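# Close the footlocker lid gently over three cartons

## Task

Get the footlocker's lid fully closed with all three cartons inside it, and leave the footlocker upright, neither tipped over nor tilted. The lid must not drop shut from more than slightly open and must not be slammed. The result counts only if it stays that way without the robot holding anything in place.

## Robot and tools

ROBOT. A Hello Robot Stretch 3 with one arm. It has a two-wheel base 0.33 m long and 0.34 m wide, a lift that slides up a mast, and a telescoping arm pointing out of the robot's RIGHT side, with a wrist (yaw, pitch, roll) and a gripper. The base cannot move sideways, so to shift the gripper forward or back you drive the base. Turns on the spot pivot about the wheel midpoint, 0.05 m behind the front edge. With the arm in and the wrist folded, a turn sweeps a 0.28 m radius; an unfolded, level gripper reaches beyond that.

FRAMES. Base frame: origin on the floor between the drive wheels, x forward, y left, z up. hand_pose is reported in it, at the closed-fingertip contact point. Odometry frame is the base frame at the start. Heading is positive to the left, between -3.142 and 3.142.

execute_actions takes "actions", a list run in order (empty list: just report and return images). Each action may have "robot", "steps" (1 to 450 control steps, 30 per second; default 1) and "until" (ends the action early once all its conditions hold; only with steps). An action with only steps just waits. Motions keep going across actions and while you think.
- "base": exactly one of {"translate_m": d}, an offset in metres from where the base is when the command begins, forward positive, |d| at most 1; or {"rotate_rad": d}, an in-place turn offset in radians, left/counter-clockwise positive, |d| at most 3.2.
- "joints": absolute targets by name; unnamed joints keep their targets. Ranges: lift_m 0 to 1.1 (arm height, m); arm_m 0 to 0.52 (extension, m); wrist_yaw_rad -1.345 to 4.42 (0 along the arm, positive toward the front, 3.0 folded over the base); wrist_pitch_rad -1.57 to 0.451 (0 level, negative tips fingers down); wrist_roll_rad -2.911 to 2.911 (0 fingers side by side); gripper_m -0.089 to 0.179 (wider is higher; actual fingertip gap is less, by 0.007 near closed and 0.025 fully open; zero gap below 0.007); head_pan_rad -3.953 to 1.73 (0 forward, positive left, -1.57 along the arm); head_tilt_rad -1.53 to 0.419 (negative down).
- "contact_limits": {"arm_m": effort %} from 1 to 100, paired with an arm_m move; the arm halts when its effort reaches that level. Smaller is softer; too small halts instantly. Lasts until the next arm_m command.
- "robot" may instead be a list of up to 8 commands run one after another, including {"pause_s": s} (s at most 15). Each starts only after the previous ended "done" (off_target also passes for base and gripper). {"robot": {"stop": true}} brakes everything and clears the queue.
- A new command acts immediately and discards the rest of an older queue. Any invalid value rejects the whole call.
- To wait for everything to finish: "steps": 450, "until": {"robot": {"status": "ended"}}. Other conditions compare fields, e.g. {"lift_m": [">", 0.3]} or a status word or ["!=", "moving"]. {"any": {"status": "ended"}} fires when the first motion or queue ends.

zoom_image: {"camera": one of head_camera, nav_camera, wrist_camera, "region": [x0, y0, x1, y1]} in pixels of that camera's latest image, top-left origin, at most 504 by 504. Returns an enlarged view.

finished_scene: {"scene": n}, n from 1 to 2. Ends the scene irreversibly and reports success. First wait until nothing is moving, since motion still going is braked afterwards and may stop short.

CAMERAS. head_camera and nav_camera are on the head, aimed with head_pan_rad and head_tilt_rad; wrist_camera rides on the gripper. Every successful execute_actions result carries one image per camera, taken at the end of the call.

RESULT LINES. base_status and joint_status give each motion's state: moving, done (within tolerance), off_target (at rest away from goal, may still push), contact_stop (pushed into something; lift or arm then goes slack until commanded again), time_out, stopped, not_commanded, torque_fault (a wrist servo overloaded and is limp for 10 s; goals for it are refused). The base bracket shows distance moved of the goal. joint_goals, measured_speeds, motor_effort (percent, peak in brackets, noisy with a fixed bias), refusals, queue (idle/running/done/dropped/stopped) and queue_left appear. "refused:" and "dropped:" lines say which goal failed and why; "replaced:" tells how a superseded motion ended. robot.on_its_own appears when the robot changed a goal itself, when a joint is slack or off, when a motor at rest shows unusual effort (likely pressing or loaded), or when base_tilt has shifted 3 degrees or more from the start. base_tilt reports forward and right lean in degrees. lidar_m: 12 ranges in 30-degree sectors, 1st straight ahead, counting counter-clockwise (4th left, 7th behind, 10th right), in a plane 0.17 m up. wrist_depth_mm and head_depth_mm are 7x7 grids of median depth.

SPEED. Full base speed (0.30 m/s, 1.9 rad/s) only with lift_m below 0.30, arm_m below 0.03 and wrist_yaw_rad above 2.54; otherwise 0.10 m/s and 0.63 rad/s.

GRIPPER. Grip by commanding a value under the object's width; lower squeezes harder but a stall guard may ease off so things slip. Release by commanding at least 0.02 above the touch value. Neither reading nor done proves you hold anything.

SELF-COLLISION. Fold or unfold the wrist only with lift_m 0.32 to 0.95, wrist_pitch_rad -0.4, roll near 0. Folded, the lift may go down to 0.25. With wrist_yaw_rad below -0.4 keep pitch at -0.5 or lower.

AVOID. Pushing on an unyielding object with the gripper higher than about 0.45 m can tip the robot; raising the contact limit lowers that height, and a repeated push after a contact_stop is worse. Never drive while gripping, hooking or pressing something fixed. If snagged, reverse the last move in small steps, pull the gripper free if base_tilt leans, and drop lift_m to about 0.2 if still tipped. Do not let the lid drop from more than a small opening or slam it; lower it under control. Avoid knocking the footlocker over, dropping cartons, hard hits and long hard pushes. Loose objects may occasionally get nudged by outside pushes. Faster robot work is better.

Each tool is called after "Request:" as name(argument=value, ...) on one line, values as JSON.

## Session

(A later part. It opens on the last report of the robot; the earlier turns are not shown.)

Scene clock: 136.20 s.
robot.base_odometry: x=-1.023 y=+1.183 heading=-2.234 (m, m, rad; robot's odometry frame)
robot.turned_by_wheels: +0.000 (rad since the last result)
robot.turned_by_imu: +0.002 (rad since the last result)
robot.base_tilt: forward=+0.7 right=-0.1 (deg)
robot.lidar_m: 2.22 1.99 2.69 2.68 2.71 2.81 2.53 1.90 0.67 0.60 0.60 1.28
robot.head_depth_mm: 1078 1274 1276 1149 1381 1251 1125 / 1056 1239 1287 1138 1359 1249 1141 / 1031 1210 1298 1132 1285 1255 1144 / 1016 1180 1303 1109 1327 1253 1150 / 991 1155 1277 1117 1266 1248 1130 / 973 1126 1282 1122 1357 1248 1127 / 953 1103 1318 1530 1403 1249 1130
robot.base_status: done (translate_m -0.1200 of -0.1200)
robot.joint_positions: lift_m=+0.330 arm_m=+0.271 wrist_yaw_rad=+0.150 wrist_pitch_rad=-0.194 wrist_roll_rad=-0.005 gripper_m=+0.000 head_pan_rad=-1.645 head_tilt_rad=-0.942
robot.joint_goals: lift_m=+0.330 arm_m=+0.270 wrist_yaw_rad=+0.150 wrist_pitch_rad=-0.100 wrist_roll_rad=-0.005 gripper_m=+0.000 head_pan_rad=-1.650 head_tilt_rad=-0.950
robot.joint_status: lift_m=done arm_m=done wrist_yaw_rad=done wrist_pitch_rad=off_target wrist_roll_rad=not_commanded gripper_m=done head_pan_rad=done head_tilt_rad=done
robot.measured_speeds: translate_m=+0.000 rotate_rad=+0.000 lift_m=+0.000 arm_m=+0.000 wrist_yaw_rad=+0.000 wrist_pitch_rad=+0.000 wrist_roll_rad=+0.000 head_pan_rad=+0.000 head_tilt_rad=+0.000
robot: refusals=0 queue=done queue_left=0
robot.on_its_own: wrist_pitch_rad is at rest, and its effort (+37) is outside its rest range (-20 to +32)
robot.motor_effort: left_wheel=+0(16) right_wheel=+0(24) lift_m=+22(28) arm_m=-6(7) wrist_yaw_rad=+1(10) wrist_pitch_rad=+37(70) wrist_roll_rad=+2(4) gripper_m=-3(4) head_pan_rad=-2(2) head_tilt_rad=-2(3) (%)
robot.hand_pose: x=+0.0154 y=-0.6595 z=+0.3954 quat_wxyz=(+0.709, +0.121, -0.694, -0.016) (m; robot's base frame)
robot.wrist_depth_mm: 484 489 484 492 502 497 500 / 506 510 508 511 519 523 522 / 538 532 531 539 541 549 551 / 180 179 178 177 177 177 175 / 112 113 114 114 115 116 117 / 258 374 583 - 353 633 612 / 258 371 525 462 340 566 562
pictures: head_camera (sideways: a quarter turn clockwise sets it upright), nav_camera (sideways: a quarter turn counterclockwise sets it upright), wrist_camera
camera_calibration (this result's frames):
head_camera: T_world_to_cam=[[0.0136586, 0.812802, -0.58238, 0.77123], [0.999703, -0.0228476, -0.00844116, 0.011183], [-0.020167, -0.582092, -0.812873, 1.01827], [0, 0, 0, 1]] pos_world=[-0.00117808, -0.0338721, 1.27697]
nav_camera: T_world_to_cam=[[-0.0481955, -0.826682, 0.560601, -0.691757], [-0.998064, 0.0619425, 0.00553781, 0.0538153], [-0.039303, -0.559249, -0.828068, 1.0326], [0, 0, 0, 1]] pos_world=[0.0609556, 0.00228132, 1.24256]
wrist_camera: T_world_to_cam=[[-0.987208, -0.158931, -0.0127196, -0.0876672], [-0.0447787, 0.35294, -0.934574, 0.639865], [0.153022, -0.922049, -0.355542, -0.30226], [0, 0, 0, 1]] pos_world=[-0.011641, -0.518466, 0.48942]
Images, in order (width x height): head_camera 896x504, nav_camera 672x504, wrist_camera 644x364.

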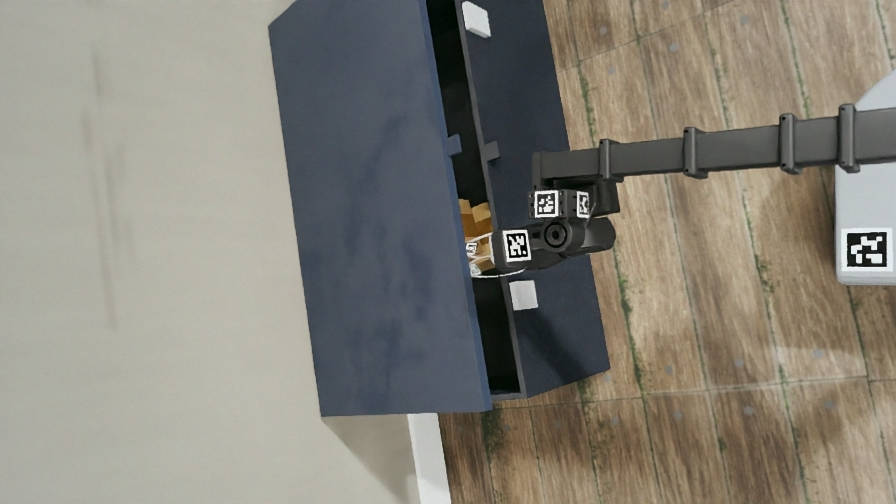

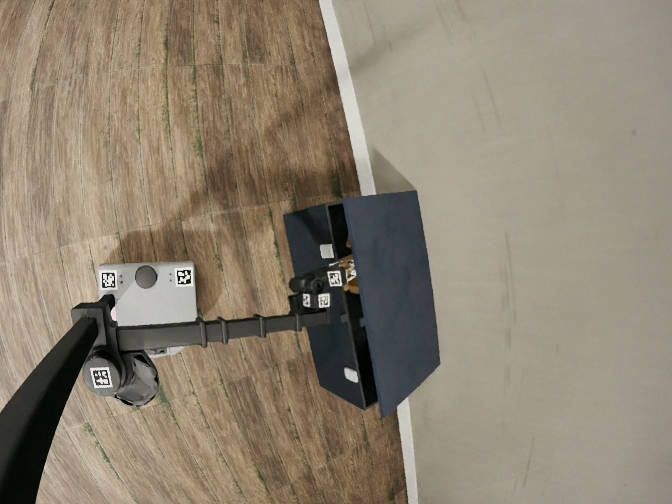

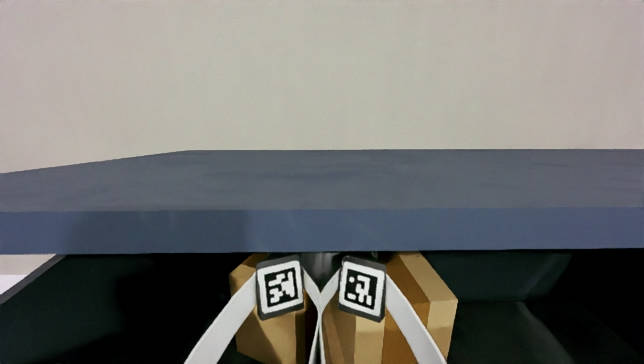

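Request:
execute_actions(actions=[{"robot":{"joints":{"arm_m":0.23,"lift_m":0.305,"wrist_yaw_rad":0.05}},"steps":60},{"robot":{"joints":{"lift_m":0.285}},"steps":40},{"robot":{"joints":{"lift_m":0.27,"arm_m":0.224}},"steps":40},{"robot":{"joints":{"arm_m":0.218,"lift_m":0.262}},"steps":25},{"robot":{"joints":{"arm_m":0.212,"lift_m":0.255}},"steps":25},{"robot":{"joints":{"arm_m":0.206,"lift_m":0.247}},"steps":25},{"robot":{"joints":{"arm_m":0.2,"lift_m":0.24}},"steps":25},{"robot":{"joints":{"arm_m":0.194,"lift_m":0.232}},"steps":25},{"robot":{"joints":{"arm_m":0.188,"lift_m":0.225}},"steps":25},{"robot":{"joints":{"arm_m":0.182}},"steps":25},{"robot":{"joints":{"arm_m":0.1}},"steps":60}])

Scene clock: 154.90 s.
robot.base_odometry: x=-1.023 y=+1.183 heading=-2.234 (m, m, rad; robot's odometry frame)
robot.turned_by_wheels: +0.000 (rad since the last result)
robot.turned_by_imu: +0.000 (rad since the last result)
robot.base_tilt: forward=+0.6 right=-0.2 (deg)
robot.lidar_m: 2.22 1.99 2.69 2.68 2.70 2.82 2.53 1.89 0.67 0.60 0.60 1.28
robot.head_depth_mm: 1077 1281 1326 1189 1385 1249 1129 / 1055 1244 1326 1174 1353 1248 1146 / 1033 1218 1328 1153 1335 1284 - / 1013 1187 1316 1151 1292 1254 1153 / 992 1154 1302 1151 1270 1254 1129 / 974 1132 1291 1202 1362 1253 1133 / 957 1107 1319 1527 1404 1252 1130
robot.base_status: done (translate_m -0.1200 of -0.1200)
robot.joint_positions: lift_m=+0.225 arm_m=+0.100 wrist_yaw_rad=+0.048 wrist_pitch_rad=-0.118 wrist_roll_rad=-0.004 gripper_m=+0.000 head_pan_rad=-1.645 head_tilt_rad=-0.942
robot.joint_goals: lift_m=+0.225 arm_m=+0.100 wrist_yaw_rad=+0.050 wrist_pitch_rad=-0.100 wrist_roll_rad=-0.004 gripper_m=+0.000 head_pan_rad=-1.650 head_tilt_rad=-0.950
robot.joint_status: lift_m=done arm_m=done wrist_yaw_rad=done wrist_pitch_rad=off_target wrist_roll_rad=not_commanded gripper_m=done head_pan_rad=done head_tilt_rad=done
robot.measured_speeds: translate_m=+0.000 rotate_rad=+0.000 lift_m=+0.000 arm_m=+0.000 wrist_yaw_rad=+0.000 wrist_pitch_rad=+0.000 wrist_roll_rad=+0.000 head_pan_rad=+0.000 head_tilt_rad=+0.000
robot: refusals=0 queue=done queue_left=0
robot.motor_effort: left_wheel=-1(7) right_wheel=+1(11) lift_m=+14(26) arm_m=-4(11) wrist_yaw_rad=+1(27) wrist_pitch_rad=+7(37) wrist_roll_rad=+2(2) gripper_m=-2(4) head_pan_rad=-2(2) head_tilt_rad=-3(3) (%)
robot.hand_pose: x=-0.0094 y=-0.4967 z=+0.3099 quat_wxyz=(+0.708, +0.059, -0.703, -0.025) (m; robot's base frame)
robot.wrist_depth_mm: 593 614 640 643 684 709 724 / 610 627 656 671 700 728 761 / 626 379 383 385 387 394 399 / 247 252 258 271 282 293 305 / 257 263 269 282 295 310 322 / 273 275 284 - 311 324 340 / 488 287 302 315 329 343 361
pictures: head_camera (sideways: a quarter turn clockwise sets it upright), nav_camera (sideways: a quarter turn counterclockwise sets it upright), wrist_camera
camera_calibration (this result's frames):
head_camera: T_world_to_cam=[[0.0136585, 0.812802, -0.58238, 0.77123], [0.999703, -0.0228473, -0.00844116, 0.011183], [-0.0201668, -0.582092, -0.812873, 1.01827], [0, 0, 0, 1]] pos_world=[-0.00117807, -0.0338721, 1.27697]
nav_camera: T_world_to_cam=[[-0.0481953, -0.826682, 0.560601, -0.691757], [-0.998064, 0.0619422, 0.00553781, 0.0538153], [-0.0393029, -0.559249, -0.828068, 1.0326], [0, 0, 0, 1]] pos_world=[0.0609556, 0.00228134, 1.24256]
wrist_camera: T_world_to_cam=[[-0.998212, -0.0583709, -0.0128544, -0.0374933], [-0.00423487, 0.283597, -0.958934, 0.474883], [0.0596193, -0.957165, -0.283337, -0.219419], [0, 0, 0, 1]] pos_world=[-0.0223335, -0.346884, 0.39273]
Images, in order (width x height): head_camera 896x504, nav_camera 672x504, wrist_camera 644x364.

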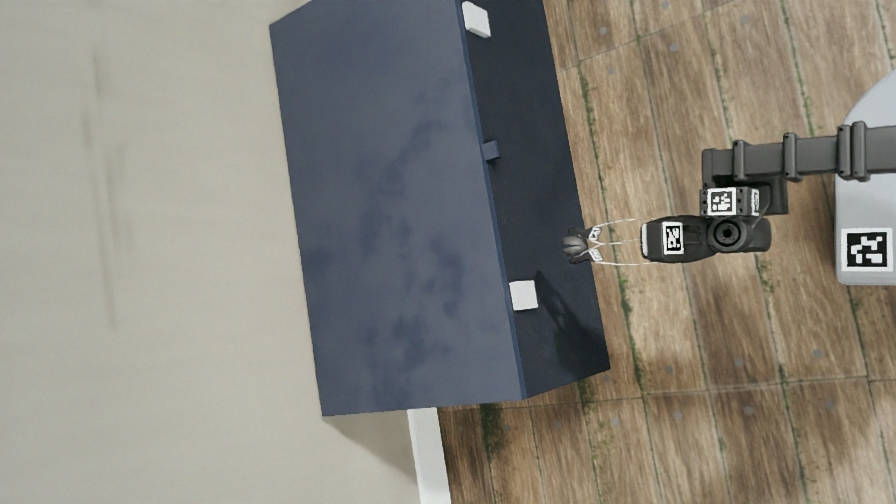

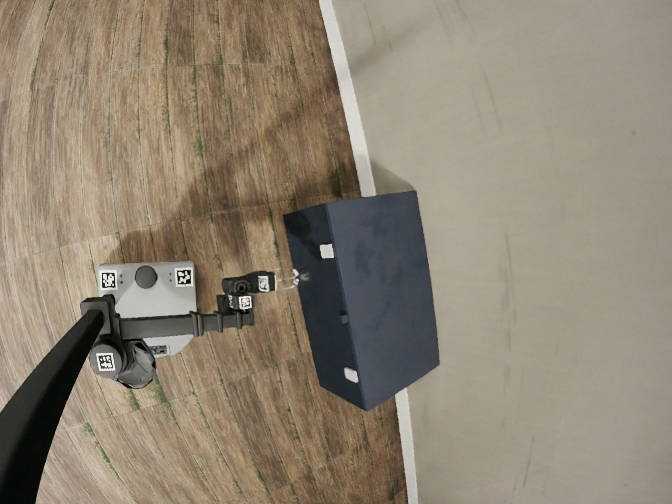

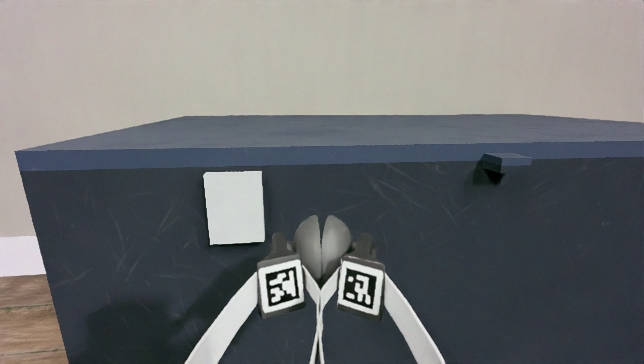

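Request:
finished_scene(scene=2)

The scene is finished: the task was done.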